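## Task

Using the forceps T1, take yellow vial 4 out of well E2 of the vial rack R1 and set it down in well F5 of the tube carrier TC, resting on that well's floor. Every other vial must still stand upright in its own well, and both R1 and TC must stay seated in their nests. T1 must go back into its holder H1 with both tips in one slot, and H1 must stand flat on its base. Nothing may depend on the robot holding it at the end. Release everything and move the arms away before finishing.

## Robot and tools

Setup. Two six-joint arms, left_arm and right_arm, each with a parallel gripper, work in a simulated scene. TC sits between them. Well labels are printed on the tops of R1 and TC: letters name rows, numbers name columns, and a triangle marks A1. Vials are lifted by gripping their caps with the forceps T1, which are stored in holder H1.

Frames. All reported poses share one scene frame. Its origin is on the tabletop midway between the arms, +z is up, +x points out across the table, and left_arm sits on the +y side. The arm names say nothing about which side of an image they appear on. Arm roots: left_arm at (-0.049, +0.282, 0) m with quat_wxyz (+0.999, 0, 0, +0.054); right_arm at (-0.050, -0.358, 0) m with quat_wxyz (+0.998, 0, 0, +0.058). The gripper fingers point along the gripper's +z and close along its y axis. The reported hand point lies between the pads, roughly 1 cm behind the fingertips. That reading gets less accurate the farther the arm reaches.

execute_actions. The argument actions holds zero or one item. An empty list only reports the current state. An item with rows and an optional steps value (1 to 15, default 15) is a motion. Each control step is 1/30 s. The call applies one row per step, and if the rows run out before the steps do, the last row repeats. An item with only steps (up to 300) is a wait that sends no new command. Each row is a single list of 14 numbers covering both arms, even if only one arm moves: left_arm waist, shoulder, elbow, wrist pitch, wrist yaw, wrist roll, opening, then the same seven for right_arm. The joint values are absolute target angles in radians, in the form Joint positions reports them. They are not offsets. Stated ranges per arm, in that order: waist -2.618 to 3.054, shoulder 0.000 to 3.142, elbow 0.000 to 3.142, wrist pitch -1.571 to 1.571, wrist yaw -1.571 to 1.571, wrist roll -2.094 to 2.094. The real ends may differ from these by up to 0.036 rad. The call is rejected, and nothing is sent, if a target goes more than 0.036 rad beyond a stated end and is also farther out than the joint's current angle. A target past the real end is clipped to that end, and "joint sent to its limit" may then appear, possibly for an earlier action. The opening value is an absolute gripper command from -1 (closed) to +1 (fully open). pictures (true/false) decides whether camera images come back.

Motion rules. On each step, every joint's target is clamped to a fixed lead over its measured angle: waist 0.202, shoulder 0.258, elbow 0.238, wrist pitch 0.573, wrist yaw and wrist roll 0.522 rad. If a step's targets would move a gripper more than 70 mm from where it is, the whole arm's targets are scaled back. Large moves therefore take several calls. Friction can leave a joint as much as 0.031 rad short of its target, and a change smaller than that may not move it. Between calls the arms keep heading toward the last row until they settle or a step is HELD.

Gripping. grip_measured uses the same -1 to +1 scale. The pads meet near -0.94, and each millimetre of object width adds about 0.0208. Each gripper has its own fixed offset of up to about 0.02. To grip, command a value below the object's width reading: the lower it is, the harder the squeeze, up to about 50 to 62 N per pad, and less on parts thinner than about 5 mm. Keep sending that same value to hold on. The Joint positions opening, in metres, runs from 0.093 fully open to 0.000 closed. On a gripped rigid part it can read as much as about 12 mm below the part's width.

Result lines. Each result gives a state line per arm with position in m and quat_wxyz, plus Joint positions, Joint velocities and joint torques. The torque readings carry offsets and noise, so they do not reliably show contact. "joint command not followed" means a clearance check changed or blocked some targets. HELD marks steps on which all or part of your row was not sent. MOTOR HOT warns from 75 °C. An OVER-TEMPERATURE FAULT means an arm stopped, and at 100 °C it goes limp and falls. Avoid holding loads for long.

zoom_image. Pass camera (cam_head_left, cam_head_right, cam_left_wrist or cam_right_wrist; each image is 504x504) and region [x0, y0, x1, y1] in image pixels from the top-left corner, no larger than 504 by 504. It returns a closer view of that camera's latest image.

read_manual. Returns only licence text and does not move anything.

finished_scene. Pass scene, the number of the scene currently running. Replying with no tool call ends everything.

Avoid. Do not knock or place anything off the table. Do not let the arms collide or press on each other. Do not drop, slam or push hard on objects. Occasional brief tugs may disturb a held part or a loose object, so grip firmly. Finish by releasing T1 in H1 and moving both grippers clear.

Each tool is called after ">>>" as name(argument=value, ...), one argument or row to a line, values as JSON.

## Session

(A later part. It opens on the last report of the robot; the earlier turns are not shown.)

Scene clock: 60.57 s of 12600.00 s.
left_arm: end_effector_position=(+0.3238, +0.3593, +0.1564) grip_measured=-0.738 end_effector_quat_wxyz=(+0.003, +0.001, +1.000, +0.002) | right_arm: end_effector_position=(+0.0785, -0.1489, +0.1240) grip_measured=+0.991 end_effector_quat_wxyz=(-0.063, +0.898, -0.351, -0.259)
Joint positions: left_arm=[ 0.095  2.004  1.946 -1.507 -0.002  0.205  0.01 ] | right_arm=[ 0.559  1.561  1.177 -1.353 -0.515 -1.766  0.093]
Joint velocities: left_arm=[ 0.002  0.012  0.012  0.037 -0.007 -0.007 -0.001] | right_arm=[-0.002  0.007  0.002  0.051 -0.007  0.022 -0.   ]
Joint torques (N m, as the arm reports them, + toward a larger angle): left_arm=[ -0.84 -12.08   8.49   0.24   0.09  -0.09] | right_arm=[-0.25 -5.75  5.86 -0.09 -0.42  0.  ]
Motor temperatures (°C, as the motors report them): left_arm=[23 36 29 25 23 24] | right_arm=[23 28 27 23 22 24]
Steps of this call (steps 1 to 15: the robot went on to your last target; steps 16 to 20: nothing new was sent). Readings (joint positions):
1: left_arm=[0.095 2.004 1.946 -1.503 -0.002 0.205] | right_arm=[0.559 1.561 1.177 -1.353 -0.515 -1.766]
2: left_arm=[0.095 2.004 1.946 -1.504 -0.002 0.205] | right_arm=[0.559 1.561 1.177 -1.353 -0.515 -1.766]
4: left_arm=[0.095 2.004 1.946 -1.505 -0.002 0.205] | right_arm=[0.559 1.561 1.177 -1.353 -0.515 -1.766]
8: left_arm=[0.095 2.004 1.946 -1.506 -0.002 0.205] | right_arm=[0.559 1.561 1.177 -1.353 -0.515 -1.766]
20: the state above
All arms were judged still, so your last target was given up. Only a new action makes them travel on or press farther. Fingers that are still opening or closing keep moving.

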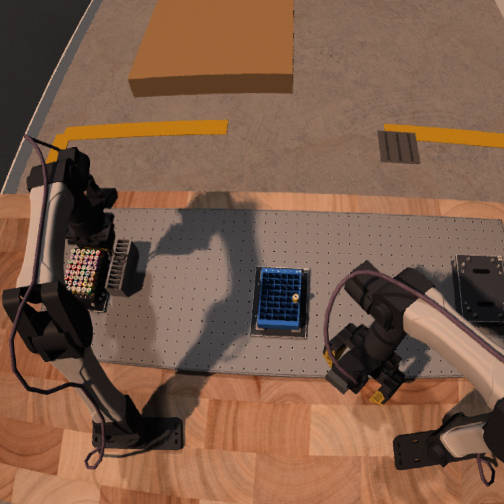

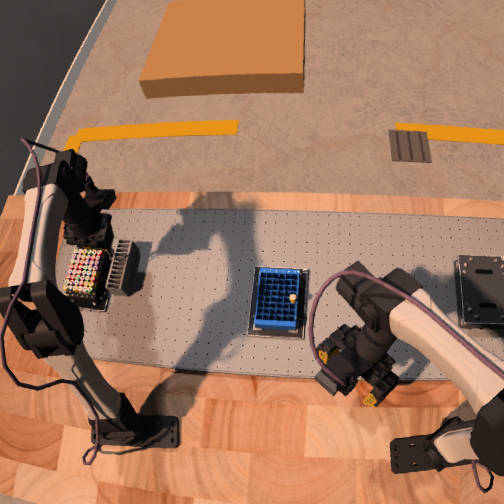

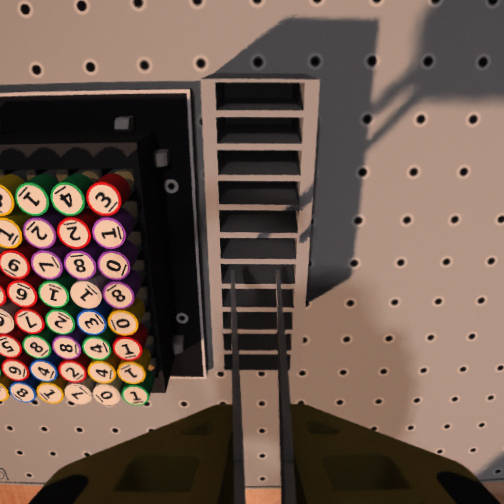

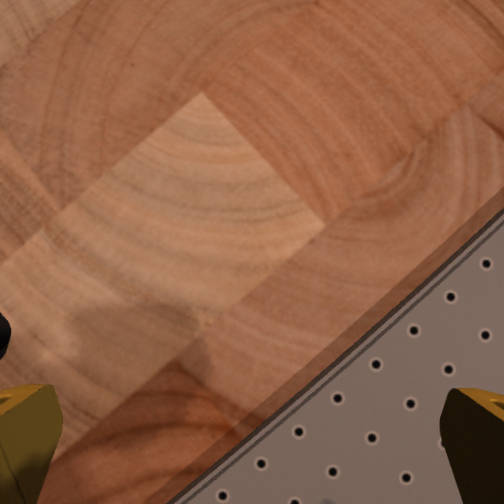

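>>> execute_actions(
  actions=[
    {"rows":[[0.20,1.92,1.87,-1.51,0,0.31,-0.74,0.559,1.561,1.177,-1.353,-0.515,-1.766,1]],"steps":12},
  ],
  pictures=false,
)

>>> execute_actions(
  actions=[
    {"rows":[[0.314,1.84,1.775,-1.49,0,0.428,-0.74,0.559,1.561,1.177,-1.353,-0.515,-1.766,1]],"steps":15},
  ],
  pictures=false,
)

>>> execute_actions(
  actions=[
    {"steps":20},
  ],
)

Scene clock: 65.47 s of 12600.00 s.
left_arm: end_effector_position=(+0.2984, +0.3960, +0.1661) grip_measured=-0.738 end_effector_quat_wxyz=(+0.008, -0.010, +1.000, +0.003) | right_arm: end_effector_position=(+0.0785, -0.1489, +0.1240) grip_measured=+0.991 end_effector_quat_wxyz=(-0.063, +0.898, -0.351, -0.259)
Joint positions: left_arm=[ 0.207  1.933  1.884 -1.506 -0.002  0.296  0.01 ] | right_arm=[ 0.559  1.561  1.177 -1.353 -0.515 -1.766  0.093]
Joint velocities: left_arm=[ 0.002  0.007 -0.002  0.022 -0.037  0.081 -0.001] | right_arm=[ 0.007 -0.002 -0.007 -0.051  0.007 -0.081 -0.001]
Joint torques (N m, as the arm reports them, + toward a larger angle): left_arm=[ -1.19 -12.19   6.11   0.32   0.03   0.06] | right_arm=[-0.17 -5.62  6.01 -0.02 -0.41 -0.02]
Motor temperatures (°C, as the motors report them): left_arm=[23 37 29 25 23 24] | right_arm=[23 28 27 23 22 24]
Steps of this call (steps 1 to 90: nothing new was sent; then 1.50 s passed at rest; steps 91 to 102: all 12 steps of this action). Readings (joint positions):
91: left_arm=[0.105 1.995 1.932 -1.499 0.003 0.220] | right_arm=[0.559 1.561 1.177 -1.353 -0.515 -1.766]
92: left_arm=[0.123 1.980 1.910 -1.496 0.007 0.237] | right_arm=[0.559 1.561 1.177 -1.353 -0.515 -1.766]
94: left_arm=[0.172 1.956 1.887 -1.504 0.005 0.261] | right_arm=[0.559 1.561 1.177 -1.353 -0.515 -1.766]
98: left_arm=[0.208 1.934 1.884 -1.506 -0.002 0.285] | right_arm=[0.559 1.561 1.177 -1.353 -0.515 -1.766]
102: the state above

Scene clock: 65.97 s of 12600.00 s.
left_arm: end_effector_position=(+0.2655, +0.4259, +0.1691) grip_measured=-0.739 end_effector_quat_wxyz=(+0.006, -0.006, +1.000, +0.004) | right_arm: end_effector_position=(+0.0785, -0.1489, +0.1240) grip_measured=+0.991 end_effector_quat_wxyz=(-0.063, +0.898, -0.351, -0.259)
Joint positions: left_arm=[ 0.319  1.854  1.791 -1.494 -0.002  0.416  0.01 ] | right_arm=[ 0.559  1.561  1.177 -1.353 -0.515 -1.766  0.093]
Joint velocities: left_arm=[ 0.002 -0.007 -0.002  0.037 -0.022  0.037  0.   ] | right_arm=[-0.007 -0.017 -0.012 -0.007  0.022 -0.007  0.001]
Joint torques (N m, as the arm reports them, + toward a larger angle): left_arm=[ -1.13 -11.22   5.96   0.35   0.06   0.08] | right_arm=[-0.13 -5.62  5.92 -0.11 -0.37 -0.02]
Motor temperatures (°C, as the motors report them): left_arm=[23 37 29 25 23 24] | right_arm=[23 28 27 23 22 24]
Steps of this call (steps 1 to 15: all 15 steps of this action). Readings (joint positions):
1: left_arm=[0.217 1.921 1.864 -1.492 0.003 0.316] | right_arm=[0.559 1.561 1.177 -1.353 -0.515 -1.766]
2: left_arm=[0.237 1.901 1.832 -1.485 0.007 0.338] | right_arm=[0.559 1.561 1.177 -1.353 -0.515 -1.766]
4: left_arm=[0.288 1.873 1.796 -1.493 0.005 0.368] | right_arm=[0.559 1.561 1.177 -1.353 -0.515 -1.766]
8: left_arm=[0.320 1.854 1.791 -1.494 -0.002 0.399] | right_arm=[0.559 1.561 1.177 -1.353 -0.515 -1.766]
15: the state above

Scene clock: 66.63 s of 12600.00 s.
left_arm: end_effector_position=(+0.2655, +0.4259, +0.1691) grip_measured=-0.739 end_effector_quat_wxyz=(+0.006, -0.004, +1.000, +0.004) | right_arm: end_effector_position=(+0.0785, -0.1489, +0.1240) grip_measured=+0.991 end_effector_quat_wxyz=(-0.063, +0.898, -0.351, -0.259)
Joint positions: left_arm=[ 0.319  1.854  1.791 -1.494 -0.002  0.421  0.01 ] | right_arm=[ 0.559  1.561  1.177 -1.353 -0.515 -1.766  0.093]
Joint velocities: left_arm=[-0.007 -0.012  0.012 -0.022  0.037 -0.007  0.001] | right_arm=[-0.007 -0.007 -0.032  0.022  0.037 -0.037 -0.   ]
Joint torques (N m, as the arm reports them, + toward a larger angle): left_arm=[ -1.04 -11.36   6.04   0.38   0.08   0.09] | right_arm=[-0.24 -5.54  6.11 -0.09 -0.4  -0.06]
Motor temperatures (°C, as the motors report them): left_arm=[23 37 29 25 23 24] | right_arm=[23 28 27 23 22 24]
Steps of this call (steps 1 to 15: the robot went on to your last target; steps 16 to 20: nothing new was sent). Readings (joint positions):
1: left_arm=[0.319 1.854 1.791 -1.494 -0.002 0.417] | right_arm=[0.559 1.561 1.177 -1.353 -0.515 -1.766]
2: left_arm=[0.319 1.854 1.791 -1.494 -0.002 0.418] | right_arm=[0.559 1.561 1.177 -1.353 -0.515 -1.766]
4: left_arm=[0.319 1.854 1.791 -1.494 -0.002 0.419] | right_arm=[0.559 1.561 1.177 -1.353 -0.515 -1.766]
8: left_arm=[0.319 1.854 1.791 -1.494 -0.002 0.420] | right_arm=[0.559 1.561 1.177 -1.353 -0.515 -1.766]
20: the state above
All arms were judged still, so your last target was given up. Only a new action makes them travel on or press farther. Fingers that are still opening or closing keep moving.

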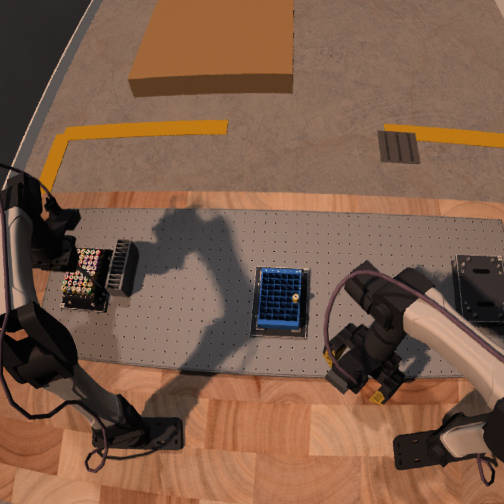

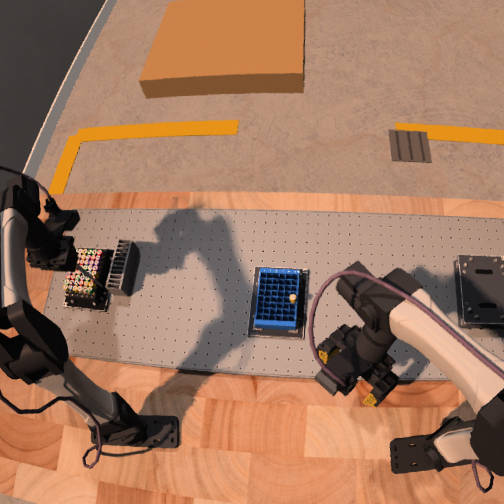

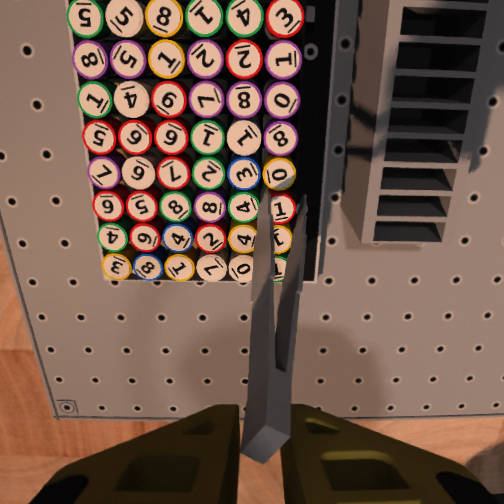

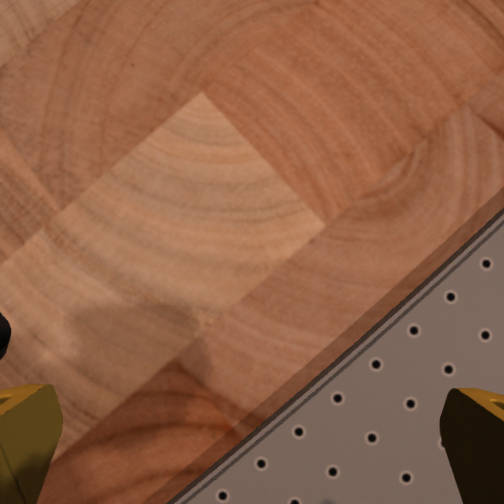

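>>> execute_actions(
  actions=[
    {"rows":[[0.288,1.852,1.585,-1.285,0,0.40,-0.5,0.559,1.561,1.177,-1.353,-0.515,-1.766,1]],"steps":15},
  ],
  pictures=false,
)

>>> execute_actions(
  actions=[
    {"steps":20},
  ],
)

Scene clock: 71.47 s of 12600.00 s.
left_arm: end_effector_position=(+0.2692, +0.4183, +0.1142) grip_measured=-0.501 end_effector_quat_wxyz=(-0.006, +0.002, +1.000, -0.002) | right_arm: end_effector_position=(+0.0785, -0.1489, +0.1240) grip_measured=+0.991 end_effector_quat_wxyz=(-0.063, +0.898, -0.351, -0.259)
Joint positions: left_arm=[ 0.295  1.866  1.588 -1.306 -0.002  0.408  0.021] | right_arm=[ 0.559  1.561  1.177 -1.353 -0.515 -1.766  0.093]
Joint velocities: left_arm=[-0.012  0.022  0.007 -0.051 -0.037 -0.051 -0.   ] | right_arm=[ 0.002  0.012 -0.002 -0.051 -0.022 -0.081 -0.   ]
Joint torques (N m, as the arm reports them, + toward a larger angle): left_arm=[ -1.08 -11.56   7.25   0.38   0.1   -0.07] | right_arm=[-0.18 -5.55  6.07 -0.07 -0.38 -0.04]
Motor temperatures (°C, as the motors report them): left_arm=[23 37 29 25 23 24] | right_arm=[23 29 27 23 22 24]
Steps of this call (steps 1 to 90: nothing new was sent; then 1.33 s passed at rest; steps 91 to 105: all 15 steps of this action). Readings (joint positions):
91: left_arm=[0.317 1.844 1.756 -1.457 -0.002 0.419] | right_arm=[0.559 1.561 1.177 -1.353 -0.515 -1.766]
92: left_arm=[0.313 1.832 1.702 -1.415 -0.002 0.416] | right_arm=[0.559 1.561 1.177 -1.353 -0.515 -1.766]
94: left_arm=[0.301 1.839 1.626 -1.380 -0.002 0.413] | right_arm=[0.559 1.561 1.177 -1.353 -0.515 -1.766]
98: left_arm=[0.295 1.866 1.588 -1.338 -0.002 0.409] | right_arm=[0.559 1.561 1.177 -1.353 -0.515 -1.766]
105: the state above

Scene clock: 72.13 s of 12600.00 s.
left_arm: end_effector_position=(+0.2706, +0.4189, +0.1142) grip_measured=-0.501 end_effector_quat_wxyz=(-0.003, +0.002, +1.000, -0.000) | right_arm: end_effector_position=(+0.0785, -0.1489, +0.1240) grip_measured=+0.991 end_effector_quat_wxyz=(-0.063, +0.898, -0.351, -0.259)
Joint positions: left_arm=[ 0.295  1.866  1.588 -1.299 -0.002  0.407  0.021] | right_arm=[ 0.559  1.561  1.177 -1.353 -0.515 -1.766  0.093]
Joint velocities: left_arm=[-0.002 -0.007 -0.007  0.051  0.051  0.037  0.   ] | right_arm=[ 0.007  0.002 -0.002 -0.007 -0.051 -0.051 -0.   ]
Joint torques (N m, as the arm reports them, + toward a larger angle): left_arm=[ -1.01 -11.57   7.36   0.42   0.1   -0.09] | right_arm=[-0.15 -5.53  6.02 -0.13 -0.39 -0.05]
Motor temperatures (°C, as the motors report them): left_arm=[23 37 29 25 23 24] | right_arm=[23 29 27 23 22 24]
Steps of this call (steps 1 to 15: the robot went on to your last target; steps 16 to 20: nothing new was sent). Readings (joint positions):
1: left_arm=[0.295 1.866 1.588 -1.304 -0.002 0.408] | right_arm=[0.559 1.561 1.177 -1.353 -0.515 -1.766]
2: left_arm=[0.295 1.866 1.588 -1.303 -0.002 0.408] | right_arm=[0.559 1.561 1.177 -1.353 -0.515 -1.766]
4: left_arm=[0.295 1.866 1.588 -1.301 -0.002 0.407] | right_arm=[0.559 1.561 1.177 -1.353 -0.515 -1.766]
8: left_arm=[0.295 1.866 1.588 -1.300 -0.002 0.407] | right_arm=[0.559 1.561 1.177 -1.353 -0.515 -1.766]
20: the state above
All arms were judged still, so your last target was given up. Only a new action makes them travel on or press farther. Fingers that are still opening or closing keep moving.

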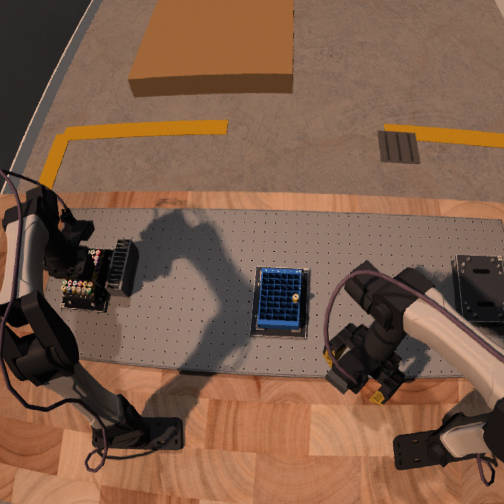

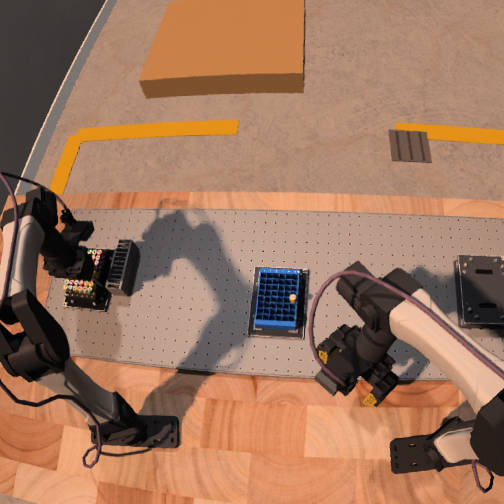

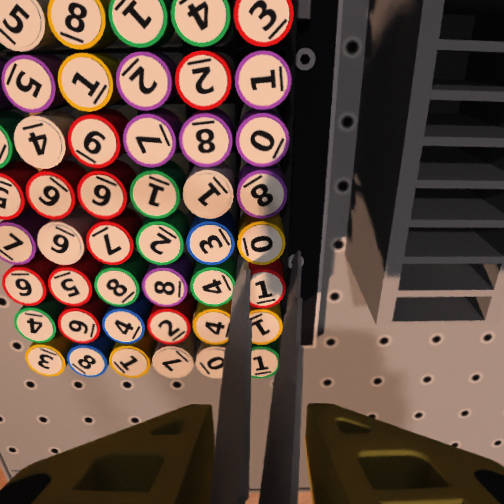

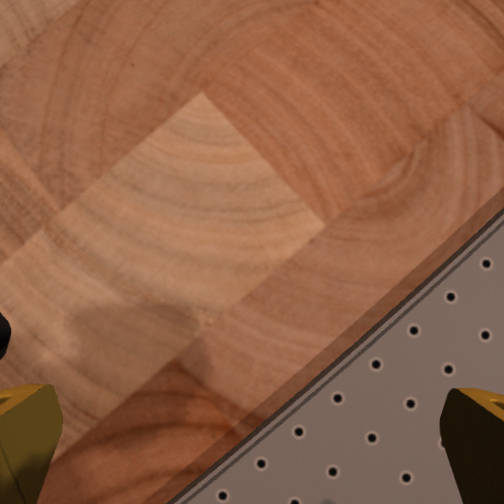

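>>> execute_actions(
  actions=[
    {"rows":[[0.288,1.852,1.585,-1.285,0,0.40,-0.76,0.559,1.561,1.177,-1.353,-0.515,-1.766,1]],"steps":15},
  ],
)

Scene clock: 79.47 s of 12600.00 s.
left_arm: end_effector_position=(+0.2711, +0.4191, +0.1142) grip_measured=-0.754 end_effector_quat_wxyz=(-0.002, +0.000, +1.000, +0.000) | right_arm: end_effector_position=(+0.0785, -0.1489, +0.1240) grip_measured=+0.991 end_effector_quat_wxyz=(-0.063, +0.898, -0.351, -0.259)
Joint positions: left_arm=[ 0.295  1.866  1.588 -1.297 -0.002  0.404  0.009] | right_arm=[ 0.559  1.561  1.177 -1.353 -0.515 -1.766  0.093]
Joint velocities: left_arm=[-0.012  0.022  0.012 -0.037 -0.022  0.007  0.   ] | right_arm=[-0.012 -0.007 -0.007  0.022  0.051  0.037  0.001]
Joint torques (N m, as the arm reports them, + toward a larger angle): left_arm=[ -1.05 -11.81   7.34   0.42   0.09   0.02] | right_arm=[-0.09 -5.35  6.03 -0.08 -0.37  0.02]
Motor temperatures (°C, as the motors report them): left_arm=[23 38 29 25 23 24] | right_arm=[23 29 27 23 22 24]
Steps of this call (steps 1 to 90: nothing new was sent; then 3.83 s passed at rest; steps 91 to 105: all 15 steps of this action). Readings (joint positions):
91: left_arm=[0.295 1.866 1.588 -1.299 -0.002 0.407] | right_arm=[0.559 1.561 1.177 -1.353 -0.515 -1.766]
92: left_arm=[0.295 1.866 1.588 -1.299 -0.002 0.407] | right_arm=[0.559 1.561 1.177 -1.353 -0.515 -1.766]
94: left_arm=[0.295 1.866 1.588 -1.297 -0.002 0.406] | right_arm=[0.559 1.561 1.177 -1.353 -0.515 -1.766]
98: left_arm=[0.295 1.866 1.588 -1.297 -0.002 0.404] | right_arm=[0.559 1.561 1.177 -1.353 -0.515 -1.766]
105: the state above

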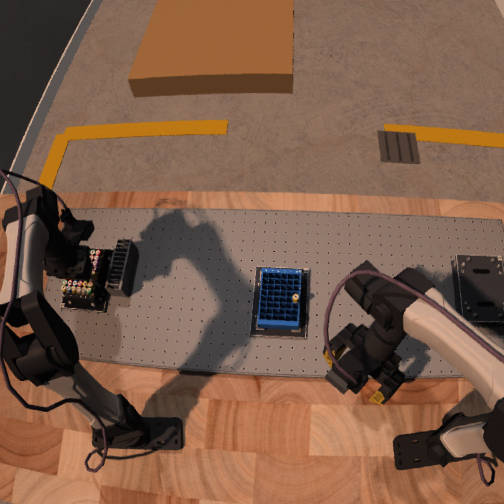

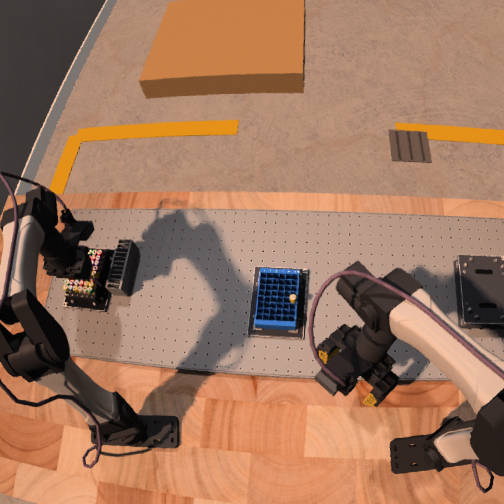

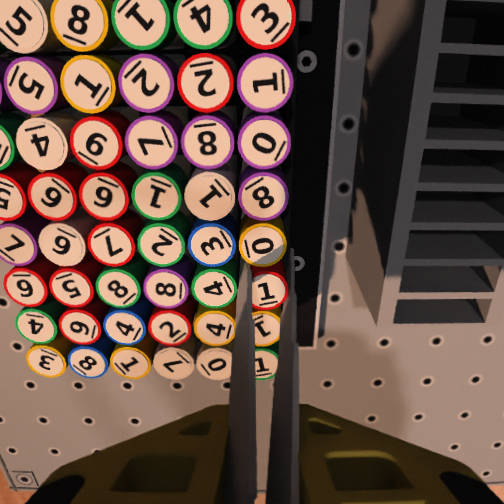

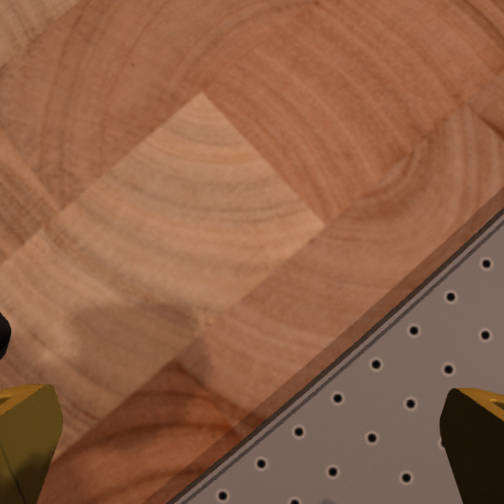

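>>> execute_actions(
  actions=[
    {"rows":[[0.288,1.853,1.61,-1.31,0,0.40,-0.76,0.559,1.561,1.177,-1.353,-0.515,-1.766,1],[0.288,1.853,1.62,-1.32,0,0.40,-0.76,0.559,1.561,1.177,-1.353,-0.515,-1.766,1],[0.288,1.854,1.63,-1.33,0,0.40,-0.76,0.559,1.561,1.177,-1.353,-0.515,-1.766,1],[0.288,1.854,1.64,-1.34,0,0.40,-0.76,0.559,1.561,1.177,-1.353,-0.515,-1.766,1],[0.288,1.855,1.65,-1.35,0,0.40,-0.76,0.559,1.561,1.177,-1.353,-0.515,-1.766,1],[0.288,1.855,1.66,-1.36,0,0.40,-0.76,0.559,1.561,1.177,-1.353,-0.515,-1.766,1],[0.288,1.855,1.67,-1.37,0,0.40,-0.76,0.559,1.561,1.177,-1.353,-0.515,-1.766,1],[0.288,1.856,1.68,-1.38,0,0.40,-0.76,0.559,1.561,1.177,-1.353,-0.515,-1.766,1],[0.288,1.856,1.69,-1.39,0,0.40,-0.76,0.559,1.561,1.177,-1.353,-0.515,-1.766,1],[0.288,1.856,1.70,-1.40,0,0.40,-0.76,0.559,1.561,1.177,-1.353,-0.515,-1.766,1],[0.288,1.857,1.71,-1.41,0,0.40,-0.76,0.559,1.561,1.177,-1.353,-0.515,-1.766,1],[0.288,1.857,1.72,-1.42,0,0.40,-0.76,0.559,1.561,1.177,-1.353,-0.515,-1.766,1],[0.288,1.857,1.73,-1.43,0,0.40,-0.76,0.559,1.561,1.177,-1.353,-0.515,-1.766,1],[0.288,1.858,1.74,-1.44,0,0.40,-0.76,0.559,1.561,1.177,-1.353,-0.515,-1.766,1],[0.288,1.858,1.75,-1.45,0,0.40,-0.76,0.559,1.561,1.177,-1.353,-0.515,-1.766,1]],"steps":15},
  ],
  pictures=false,
)

>>> execute_actions(
  actions=[
    {"steps":15},
  ],
)

Scene clock: 86.80 s of 12600.00 s.
left_arm: end_effector_position=(+0.2719, +0.4195, +0.1425) grip_measured=-0.755 end_effector_quat_wxyz=(+0.000, +0.000, +1.000, +0.001) | right_arm: end_effector_position=(+0.0785, -0.1489, +0.1240) grip_measured=+0.991 end_effector_quat_wxyz=(-0.063, +0.898, -0.351, -0.259)
Joint positions: left_arm=[ 0.295  1.866  1.7   -1.404 -0.002  0.404  0.009] | right_arm=[ 0.559  1.561  1.177 -1.353 -0.515 -1.766  0.093]
Joint velocities: left_arm=[-0.012  0.002  0.291 -0.271  0.037  0.037  0.001] | right_arm=[0.007 0.007 0.017 0.007 0.037 0.037 0.   ]
Joint torques (N m, as the arm reports them, + toward a larger angle): left_arm=[ -1.04 -11.2   10.27   0.33   0.07   0.01] | right_arm=[ 0.03 -5.51  6.06 -0.12 -0.37  0.02]
Motor temperatures (°C, as the motors report them): left_arm=[23 38 29 25 23 24] | right_arm=[23 29 28 23 22 24]
Steps of this call (steps 1 to 15: the robot went on to your last target; steps 16 to 90: nothing new was sent; then 3.83 s passed at rest; steps 91 to 105: all 15 steps of this action). Readings (joint positions):
91: left_arm=[0.295 1.866 1.588 -1.297 -0.002 0.404] | right_arm=[0.559 1.561 1.177 -1.353 -0.515 -1.766]
92: left_arm=[0.295 1.866 1.589 -1.298 -0.002 0.404] | right_arm=[0.559 1.561 1.177 -1.353 -0.515 -1.766]
94: left_arm=[0.295 1.866 1.596 -1.306 -0.002 0.404] | right_arm=[0.559 1.561 1.177 -1.353 -0.515 -1.766]
98: left_arm=[0.295 1.866 1.631 -1.327 -0.002 0.404] | right_arm=[0.559 1.561 1.177 -1.353 -0.515 -1.766]
105: the state above

Scene clock: 87.30 s of 12600.00 s.
left_arm: end_effector_position=(+0.2665, +0.4171, +0.1474) grip_measured=-0.755 end_effector_quat_wxyz=(-0.010, +0.000, +1.000, -0.003) | right_arm: end_effector_position=(+0.0785, -0.1489, +0.1240) grip_measured=+0.991 end_effector_quat_wxyz=(-0.063, +0.898, -0.351, -0.259)
Joint positions: left_arm=[ 0.295  1.866  1.719 -1.446 -0.002  0.404  0.009] | right_arm=[ 0.559  1.561  1.177 -1.353 -0.515 -1.766  0.093]
Joint velocities: left_arm=[-0.017  0.007  0.012 -0.007 -0.022 -0.051  0.   ] | right_arm=[ 0.007  0.002 -0.007  0.051 -0.007  0.007  0.   ]
Joint torques (N m, as the arm reports them, + toward a larger angle): left_arm=[ -1.2  -11.09  10.02   0.23   0.1   -0.02] | right_arm=[-0.27 -5.54  5.98 -0.1  -0.35 -0.05]
Motor temperatures (°C, as the motors report them): left_arm=[23 38 29 25 23 24] | right_arm=[23 29 28 23 22 24]
Steps of this call (steps 1 to 15: the robot went on to your last target). Readings (joint positions):
1: left_arm=[0.295 1.866 1.709 -1.412 -0.002 0.404] | right_arm=[0.559 1.561 1.177 -1.353 -0.515 -1.766]
2: left_arm=[0.295 1.866 1.715 -1.420 -0.002 0.404] | right_arm=[0.559 1.561 1.177 -1.353 -0.515 -1.766]
4: left_arm=[0.295 1.866 1.719 -1.427 -0.002 0.404] | right_arm=[0.559 1.561 1.177 -1.353 -0.515 -1.766]
8: left_arm=[0.295 1.866 1.719 -1.438 -0.002 0.404] | right_arm=[0.559 1.561 1.177 -1.353 -0.515 -1.766]
15: the state above

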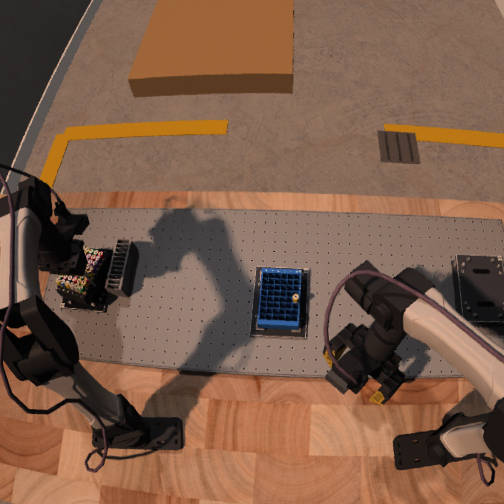

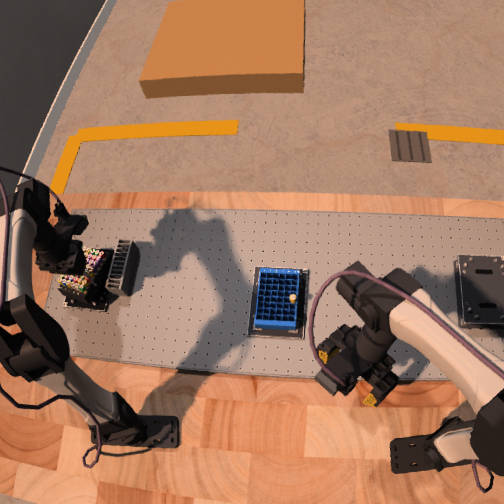

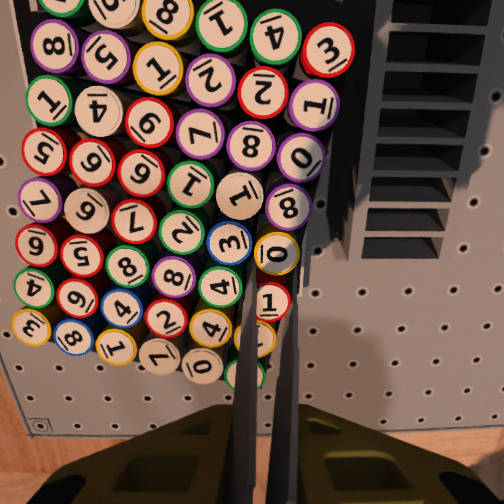

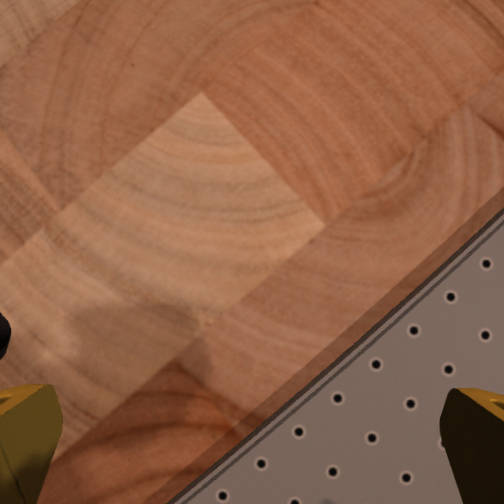

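>>> execute_actions(
  actions=[
    {"rows":[[0.288,1.858,1.75,-1.45,0,0.35,-0.76,0.559,1.561,1.177,-1.353,-0.515,-1.766,1],[0.288,1.858,1.75,-1.45,0,0.33,-0.76,0.559,1.561,1.177,-1.353,-0.515,-1.766,1],[0.288,1.858,1.75,-1.45,0,0.31,-0.76,0.559,1.561,1.177,-1.353,-0.515,-1.766,1],[0.288,1.858,1.75,-1.45,0,0.29,-0.76,0.559,1.561,1.177,-1.353,-0.515,-1.766,1],[0.288,1.858,1.75,-1.45,0,0.27,-0.76,0.559,1.561,1.177,-1.353,-0.515,-1.766,1],[0.288,1.858,1.75,-1.45,0,0.25,-0.76,0.559,1.561,1.177,-1.353,-0.515,-1.766,1],[0.288,1.858,1.75,-1.45,0,0.23,-0.76,0.559,1.561,1.177,-1.353,-0.515,-1.766,1],[0.288,1.858,1.75,-1.45,0,0.21,-0.76,0.559,1.561,1.177,-1.353,-0.515,-1.766,1],[0.288,1.858,1.75,-1.45,0,0.19,-0.76,0.559,1.561,1.177,-1.353,-0.515,-1.766,1],[0.288,1.858,1.75,-1.45,0,0.17,-0.76,0.559,1.561,1.177,-1.353,-0.515,-1.766,1],[0.288,1.858,1.75,-1.45,0,0.15,-0.76,0.559,1.561,1.177,-1.353,-0.515,-1.766,1]],"steps":15},
  ],
  pictures=false,
)

>>> execute_actions(
  actions=[
    {"steps":15},
  ],
)

Scene clock: 94.37 s of 12600.00 s.
left_arm: end_effector_position=(+0.2665, +0.4170, +0.1474) grip_measured=-0.755 end_effector_quat_wxyz=(-0.010, -0.107, +0.994, -0.003) | right_arm: end_effector_position=(+0.0785, -0.1489, +0.1240) grip_measured=+0.991 end_effector_quat_wxyz=(-0.063, +0.898, -0.351, -0.259)
Joint positions: left_arm=[ 0.295  1.866  1.719 -1.446 -0.001  0.189  0.009] | right_arm=[ 0.559  1.561  1.177 -1.353 -0.515 -1.766  0.093]
Joint velocities: left_arm=[ 0.007  0.002 -0.007 -0.007 -0.022 -0.212  0.   ] | right_arm=[-0.017  0.002 -0.017  0.022  0.022 -0.037  0.   ]
Joint torques (N m, as the arm reports them, + toward a larger angle): left_arm=[ -1.24 -11.22   9.98   0.26   0.06  -0.06] | right_arm=[-0.32 -5.54  6.1  -0.12 -0.41 -0.1 ]
Motor temperatures (°C, as the motors report them): left_arm=[23 38 30 25 23 24] | right_arm=[23 29 28 23 22 24]
Steps of this call (steps 1 to 15: the robot went on to your last target; steps 16 to 90: nothing new was sent; then 3.57 s passed at rest; steps 91 to 105: all 15 steps of this action). Readings (joint positions):
91: left_arm=[0.295 1.866 1.719 -1.446 -0.002 0.396] | right_arm=[0.559 1.561 1.177 -1.353 -0.515 -1.766]
92: left_arm=[0.295 1.866 1.719 -1.446 -0.002 0.385] | right_arm=[0.559 1.561 1.177 -1.353 -0.515 -1.766]
94: left_arm=[0.295 1.866 1.719 -1.446 -0.001 0.358] | right_arm=[0.559 1.561 1.177 -1.353 -0.515 -1.766]
98: left_arm=[0.295 1.866 1.719 -1.446 -0.001 0.292] | right_arm=[0.559 1.561 1.177 -1.353 -0.515 -1.766]
105: the state above

Scene clock: 94.87 s of 12600.00 s.
left_arm: end_effector_position=(+0.2665, +0.4170, +0.1474) grip_measured=-0.755 end_effector_quat_wxyz=(-0.010, -0.123, +0.992, -0.002) | right_arm: end_effector_position=(+0.0785, -0.1489, +0.1240) grip_measured=+0.991 end_effector_quat_wxyz=(-0.063, +0.898, -0.351, -0.259)
Joint positions: left_arm=[ 0.295  1.866  1.719 -1.446 -0.001  0.158  0.009] | right_arm=[ 0.559  1.561  1.177 -1.353 -0.515 -1.766  0.093]
Joint velocities: left_arm=[ 0.007  0.012 -0.012  0.037  0.007  0.066 -0.001] | right_arm=[-0.012 -0.012 -0.007 -0.007  0.037  0.037  0.   ]
Joint torques (N m, as the arm reports them, + toward a larger angle): left_arm=[ -1.05 -11.16  10.14   0.24   0.06  -0.08] | right_arm=[-0.03 -5.36  5.95 -0.1  -0.43  0.  ]
Motor temperatures (°C, as the motors report them): left_arm=[23 38 30 25 23 24] | right_arm=[23 29 28 23 22 24]
Steps of this call (steps 1 to 15: the robot went on to your last target). Readings (joint positions):
1: left_arm=[0.295 1.866 1.719 -1.446 -0.001 0.183] | right_arm=[0.559 1.561 1.177 -1.353 -0.515 -1.766]
2: left_arm=[0.295 1.866 1.719 -1.446 -0.001 0.178] | right_arm=[0.559 1.561 1.177 -1.353 -0.515 -1.766]
4: left_arm=[0.295 1.866 1.719 -1.446 -0.001 0.170] | right_arm=[0.559 1.561 1.177 -1.353 -0.515 -1.766]
8: left_arm=[0.295 1.866 1.719 -1.446 -0.001 0.162] | right_arm=[0.559 1.561 1.177 -1.353 -0.515 -1.766]
15: the state above

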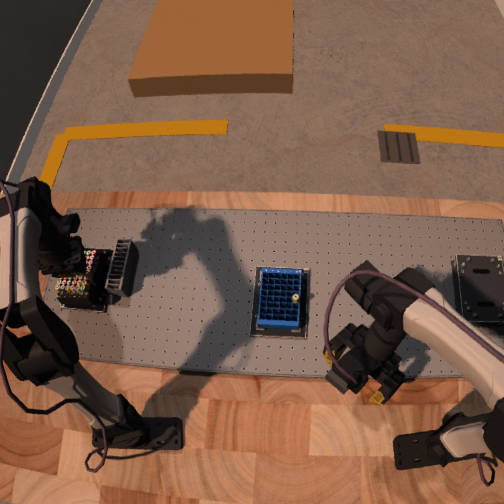

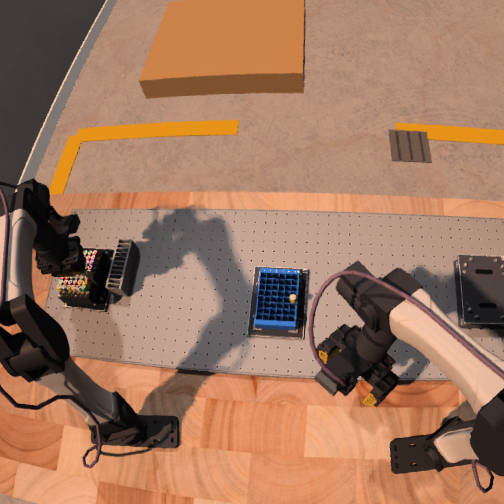

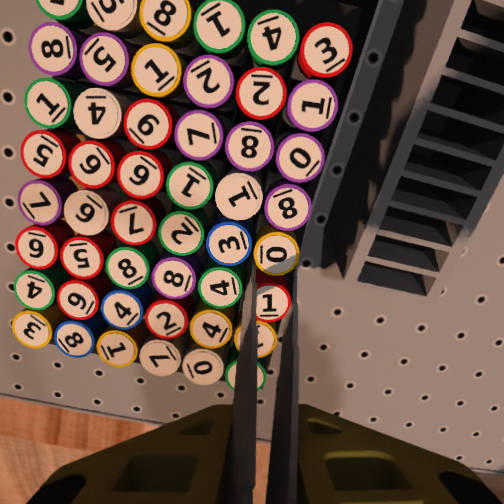

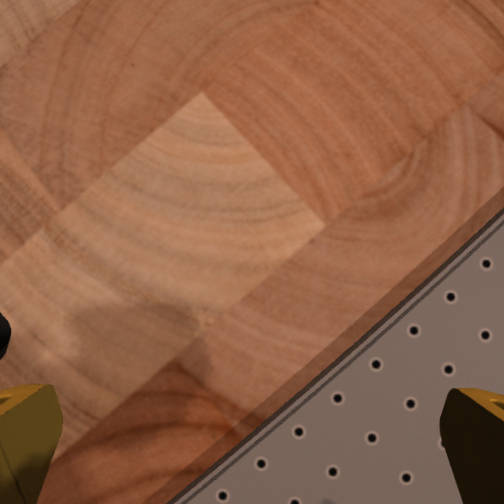

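Aligned. Lower slowly.

>>> execute_actions(
  actions=[
    {"rows":[[0.288,1.857,1.70,-1.42,0,0.15,-0.76,0.559,1.561,1.177,-1.353,-0.515,-1.766,1],[0.288,1.857,1.69,-1.41,0,0.15,-0.76,0.559,1.561,1.177,-1.353,-0.515,-1.766,1],[0.288,1.857,1.68,-1.40,0,0.15,-0.76,0.559,1.561,1.177,-1.353,-0.515,-1.766,1],[0.288,1.857,1.67,-1.39,0,0.15,-0.76,0.559,1.561,1.177,-1.353,-0.515,-1.766,1],[0.288,1.857,1.66,-1.38,0,0.15,-0.76,0.559,1.561,1.177,-1.353,-0.515,-1.766,1],[0.288,1.857,1.65,-1.37,0,0.15,-0.76,0.559,1.561,1.177,-1.353,-0.515,-1.766,1],[0.288,1.857,1.64,-1.355,0,0.15,-0.76,0.559,1.561,1.177,-1.353,-0.515,-1.766,1],[0.288,1.857,1.63,-1.34,0,0.15,-0.76,0.559,1.561,1.177,-1.353,-0.515,-1.766,1],[0.288,1.857,1.62,-1.33,0,0.15,-0.76,0.559,1.561,1.177,-1.353,-0.515,-1.766,1],[0.288,1.857,1.61,-1.32,0,0.15,-0.76,0.559,1.561,1.177,-1.353,-0.515,-1.766,1],[0.288,1.857,1.60,-1.31,0,0.15,-0.76,0.559,1.561,1.177,-1.353,-0.515,-1.766,1],[0.288,1.857,1.59,-1.30,0,0.15,-0.76,0.559,1.561,1.177,-1.353,-0.515,-1.766,1],[0.288,1.857,1.58,-1.285,0,0.15,-0.76,0.559,1.561,1.177,-1.353,-0.515,-1.766,1]],"steps":15},
  ],
  pictures=false,
)

>>> execute_actions(
  actions=[
    {"steps":20},
  ],
)

Scene clock: 101.77 s of 12600.00 s.
left_arm: end_effector_position=(+0.2654, +0.4154, +0.1204) grip_measured=-0.755 end_effector_quat_wxyz=(-0.013, -0.123, +0.992, -0.006) | right_arm: end_effector_position=(+0.0785, -0.1489, +0.1240) grip_measured=+0.991 end_effector_quat_wxyz=(-0.063, +0.898, -0.351, -0.259)
Joint positions: left_arm=[ 0.295  1.863  1.608 -1.345  0.005  0.157  0.009] | right_arm=[ 0.559  1.561  1.177 -1.353 -0.515 -1.766  0.093]
Joint velocities: left_arm=[-0.012 -0.042 -0.081  0.081  0.051  0.007  0.001] | right_arm=[-0.007  0.002 -0.002 -0.037 -0.051  0.022  0.001]
Joint torques (N m, as the arm reports them, + toward a larger angle): left_arm=[ -1.12 -10.85   5.37   0.68  -0.06  -0.02] | right_arm=[ 0.12 -5.47  6.22 -0.08 -0.4  -0.01]
Motor temperatures (°C, as the motors report them): left_arm=[23 39 31 25 23 24] | right_arm=[23 29 28 23 22 24]
Steps of this call (steps 1 to 15: the robot went on to your last target; steps 16 to 90: nothing new was sent; then 3.40 s passed at rest; steps 91 to 105: all 15 steps of this action). Readings (joint positions):
91: left_arm=[0.295 1.866 1.717 -1.445 -0.001 0.157] | right_arm=[0.559 1.561 1.177 -1.353 -0.515 -1.766]
92: left_arm=[0.295 1.866 1.713 -1.441 -0.001 0.157] | right_arm=[0.559 1.561 1.177 -1.353 -0.515 -1.766]
94: left_arm=[0.295 1.866 1.695 -1.429 -0.001 0.157] | right_arm=[0.559 1.561 1.177 -1.353 -0.515 -1.766]
98: left_arm=[0.295 1.866 1.651 -1.403 0.000 0.157] | right_arm=[0.559 1.561 1.177 -1.353 -0.515 -1.766]
105: the state above

Scene clock: 102.43 s of 12600.00 s.
left_arm: end_effector_position=(+0.2661, +0.4154, +0.1202) grip_measured=-0.755 end_effector_quat_wxyz=(-0.011, -0.123, +0.992, -0.007) | right_arm: end_effector_position=(+0.0785, -0.1489, +0.1240) grip_measured=+0.991 end_effector_quat_wxyz=(-0.063, +0.898, -0.351, -0.259)
Joint positions: left_arm=[ 0.295  1.86   1.604 -1.339  0.007  0.157  0.009] | right_arm=[ 0.559  1.561  1.177 -1.353 -0.515 -1.766  0.093]
Joint velocities: left_arm=[ 0.002  0.002 -0.002 -0.007 -0.007 -0.051  0.001] | right_arm=[-0.007  0.002  0.002 -0.066 -0.007  0.022 -0.002]
Joint torques (N m, as the arm reports them, + toward a larger angle): left_arm=[ -1.11 -10.57   5.47   0.81  -0.02  -0.05] | right_arm=[-0.16 -5.65  6.   -0.07 -0.38 -0.02]
Motor temperatures (°C, as the motors report them): left_arm=[23 39 31 25 23 24] | right_arm=[23 29 28 23 22 24]
Steps of this call (steps 1 to 15: the robot went on to your last target; steps 16 to 20: nothing new was sent). Readings (joint positions):
1: left_arm=[0.295 1.862 1.606 -1.342 0.006 0.157] | right_arm=[0.559 1.561 1.177 -1.353 -0.515 -1.766]
2: left_arm=[0.295 1.861 1.606 -1.340 0.006 0.157] | right_arm=[0.559 1.561 1.177 -1.353 -0.515 -1.766]
4: left_arm=[0.295 1.860 1.604 -1.339 0.007 0.157] | right_arm=[0.559 1.561 1.177 -1.353 -0.515 -1.766]
8: left_arm=[0.295 1.860 1.604 -1.339 0.007 0.157] | right_arm=[0.559 1.561 1.177 -1.353 -0.515 -1.766]
20: the state above
All arms were judged still, so your last target was given up. Only a new action makes them travel on or press farther. Fingers that are still opening or closing keep moving.

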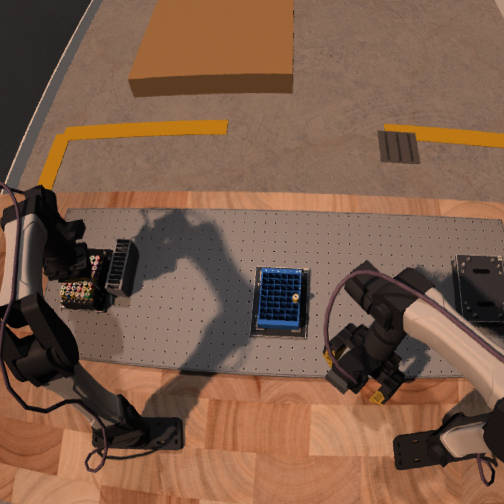

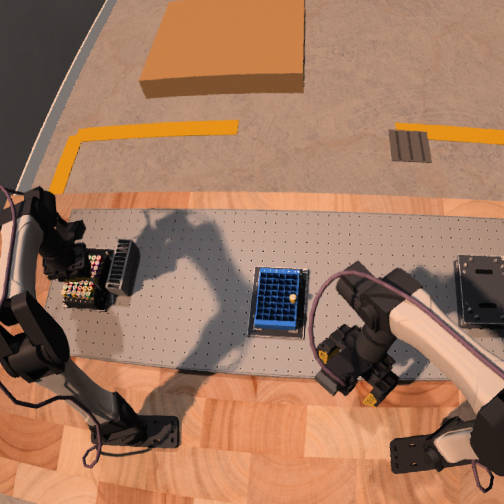

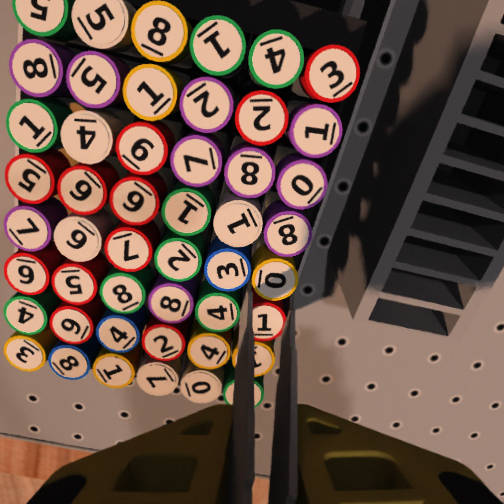

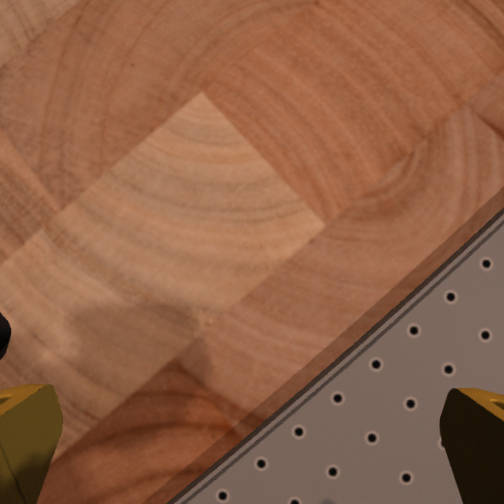

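>>> execute_actions(
  actions=[
    {"rows":[[0.288,1.857,1.70,-1.36,0,0.15,-0.76,0.559,1.561,1.177,-1.353,-0.515,-1.766,1]],"steps":12},
  ],
  pictures=false,
)

>>> execute_actions(
  actions=[
    {"rows":[[0.288,1.895,1.735,-1.37,0,0.15,-0.76,0.559,1.561,1.177,-1.353,-0.515,-1.766,1]],"steps":15},
  ],
  pictures=false,
)

>>> execute_actions(
  actions=[
    {"steps":15},
  ],
)

Scene clock: 106.20 s of 12600.00 s.
left_arm: end_effector_position=(+0.2758, +0.4197, +0.1350) grip_measured=-0.755 end_effector_quat_wxyz=(+0.007, -0.124, +0.992, -0.001) | right_arm: end_effector_position=(+0.0785, -0.1489, +0.1240) grip_measured=+0.991 end_effector_quat_wxyz=(-0.063, +0.898, -0.351, -0.259)
Joint positions: left_arm=[ 0.295  1.867  1.672 -1.362  0.006  0.156  0.009] | right_arm=[ 0.559  1.561  1.177 -1.353 -0.515 -1.766  0.093]
Joint velocities: left_arm=[-0.007 -0.007 -0.017 -0.022  0.037 -0.007 -0.   ] | right_arm=[ 0.012 -0.002  0.002 -0.066 -0.007 -0.022  0.   ]
Joint torques (N m, as the arm reports them, + toward a larger angle): left_arm=[ -1.06 -11.45   9.89   0.4    0.    -0.08] | right_arm=[-0.12 -5.63  5.75 -0.11 -0.37 -0.03]
Motor temperatures (°C, as the motors report them): left_arm=[23 39 30 25 23 24] | right_arm=[23 29 28 23 22 24]
Steps of this call (steps 1 to 90: nothing new was sent; then 0.37 s passed at rest; steps 91 to 102: all 12 steps of this action). Readings (joint positions):
91: left_arm=[0.295 1.862 1.616 -1.350 0.007 0.157] | right_arm=[0.559 1.561 1.177 -1.353 -0.515 -1.766]
92: left_arm=[0.295 1.866 1.634 -1.359 0.006 0.157] | right_arm=[0.559 1.561 1.177 -1.353 -0.515 -1.766]
94: left_arm=[0.295 1.867 1.660 -1.359 0.006 0.156] | right_arm=[0.559 1.561 1.177 -1.353 -0.515 -1.766]
98: left_arm=[0.295 1.867 1.672 -1.359 0.006 0.156] | right_arm=[0.559 1.561 1.177 -1.353 -0.515 -1.766]
102: the state above

Scene clock: 106.70 s of 12600.00 s.
left_arm: end_effector_position=(+0.2803, +0.4217, +0.1303) grip_measured=-0.755 end_effector_quat_wxyz=(-0.001, -0.124, +0.992, -0.003) | right_arm: end_effector_position=(+0.0785, -0.1489, +0.1240) grip_measured=+0.991 end_effector_quat_wxyz=(-0.063, +0.898, -0.351, -0.259)
Joint positions: left_arm=[ 0.295  1.903  1.702 -1.373  0.005  0.155  0.009] | right_arm=[ 0.559  1.561  1.177 -1.353 -0.515 -1.766  0.093]
Joint velocities: left_arm=[ 0.007 -0.007  0.017 -0.037  0.007  0.022  0.   ] | right_arm=[ 0.002  0.002 -0.007 -0.066  0.007 -0.022 -0.   ]
Joint torques (N m, as the arm reports them, + toward a larger angle): left_arm=[ -1.06 -11.64  10.38   0.36   0.02  -0.02] | right_arm=[-0.13 -5.52  6.1  -0.04 -0.39 -0.04]
Motor temperatures (°C, as the motors report them): left_arm=[23 39 30 25 23 24] | right_arm=[23 29 28 23 22 24]
Steps of this call (steps 1 to 15: all 15 steps of this action). Readings (joint positions):
1: left_arm=[0.295 1.871 1.678 -1.367 0.006 0.156] | right_arm=[0.559 1.561 1.177 -1.353 -0.515 -1.766]
2: left_arm=[0.295 1.879 1.689 -1.371 0.006 0.156] | right_arm=[0.559 1.561 1.177 -1.353 -0.515 -1.766]
4: left_arm=[0.295 1.892 1.701 -1.371 0.006 0.156] | right_arm=[0.559 1.561 1.177 -1.353 -0.515 -1.766]
8: left_arm=[0.295 1.903 1.702 -1.372 0.005 0.155] | right_arm=[0.559 1.561 1.177 -1.353 -0.515 -1.766]
15: the state above

Scene clock: 107.20 s of 12600.00 s.
left_arm: end_effector_position=(+0.2803, +0.4217, +0.1303) grip_measured=-0.755 end_effector_quat_wxyz=(-0.001, -0.124, +0.992, -0.003) | right_arm: end_effector_position=(+0.0785, -0.1489, +0.1240) grip_measured=+0.991 end_effector_quat_wxyz=(-0.063, +0.898, -0.351, -0.259)
Joint positions: left_arm=[ 0.295  1.903  1.702 -1.373  0.005  0.155  0.009] | right_arm=[ 0.559  1.561  1.177 -1.353 -0.515 -1.766  0.093]
Joint velocities: left_arm=[ 0.007 -0.002  0.017  0.022  0.007  0.037 -0.   ] | right_arm=[-0.002 -0.012  0.007 -0.007  0.022  0.022  0.   ]
Joint torques (N m, as the arm reports them, + toward a larger angle): left_arm=[ -1.13 -11.62  10.4    0.32   0.01  -0.02] | right_arm=[-0.24 -5.43  6.16 -0.02 -0.39 -0.07]
Motor temperatures (°C, as the motors report them): left_arm=[23 39 31 25 23 24] | right_arm=[23 29 28 23 22 24]
Steps of this call (steps 1 to 15: the robot went on to your last target). Readings (joint positions):
1: left_arm=[0.295 1.903 1.702 -1.373 0.005 0.155] | right_arm=[0.559 1.561 1.177 -1.353 -0.515 -1.766]
2: left_arm=[0.295 1.903 1.702 -1.373 0.005 0.155] | right_arm=[0.559 1.561 1.177 -1.353 -0.515 -1.766]
4: left_arm=[0.295 1.903 1.702 -1.373 0.005 0.155] | right_arm=[0.559 1.561 1.177 -1.353 -0.515 -1.766]
8: left_arm=[0.295 1.903 1.702 -1.373 0.005 0.155] | right_arm=[0.559 1.561 1.177 -1.353 -0.515 -1.766]
15: the state above
All arms were judged still, so your last target was given up. Only a new action makes them travel on or press farther. Fingers that are still opening or closing keep moving.

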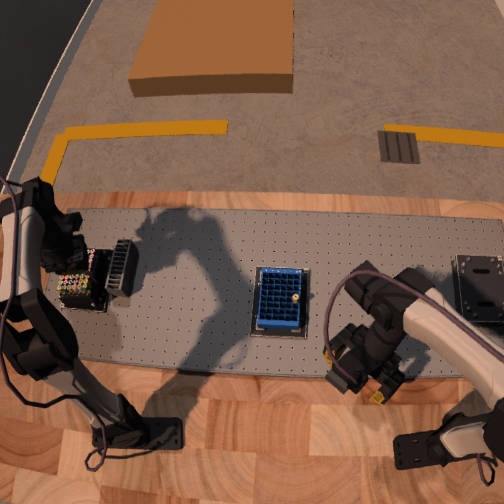

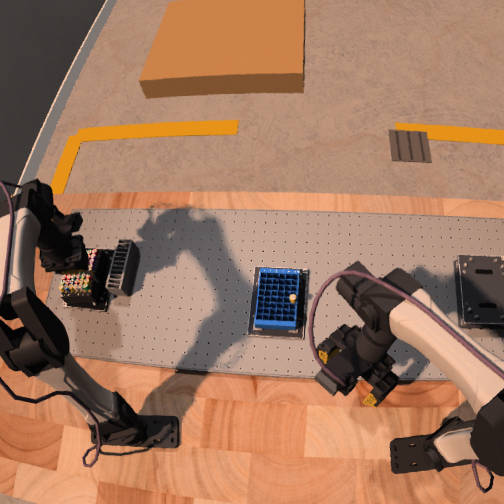

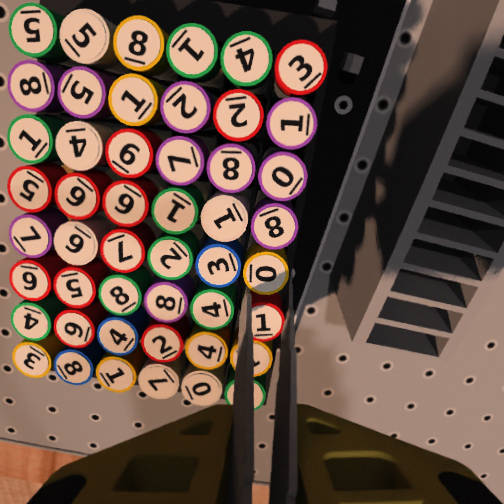

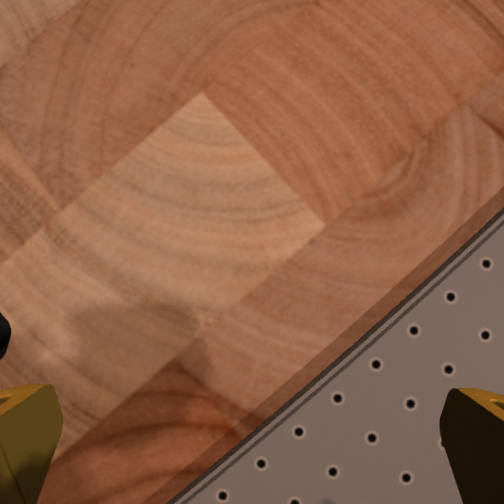

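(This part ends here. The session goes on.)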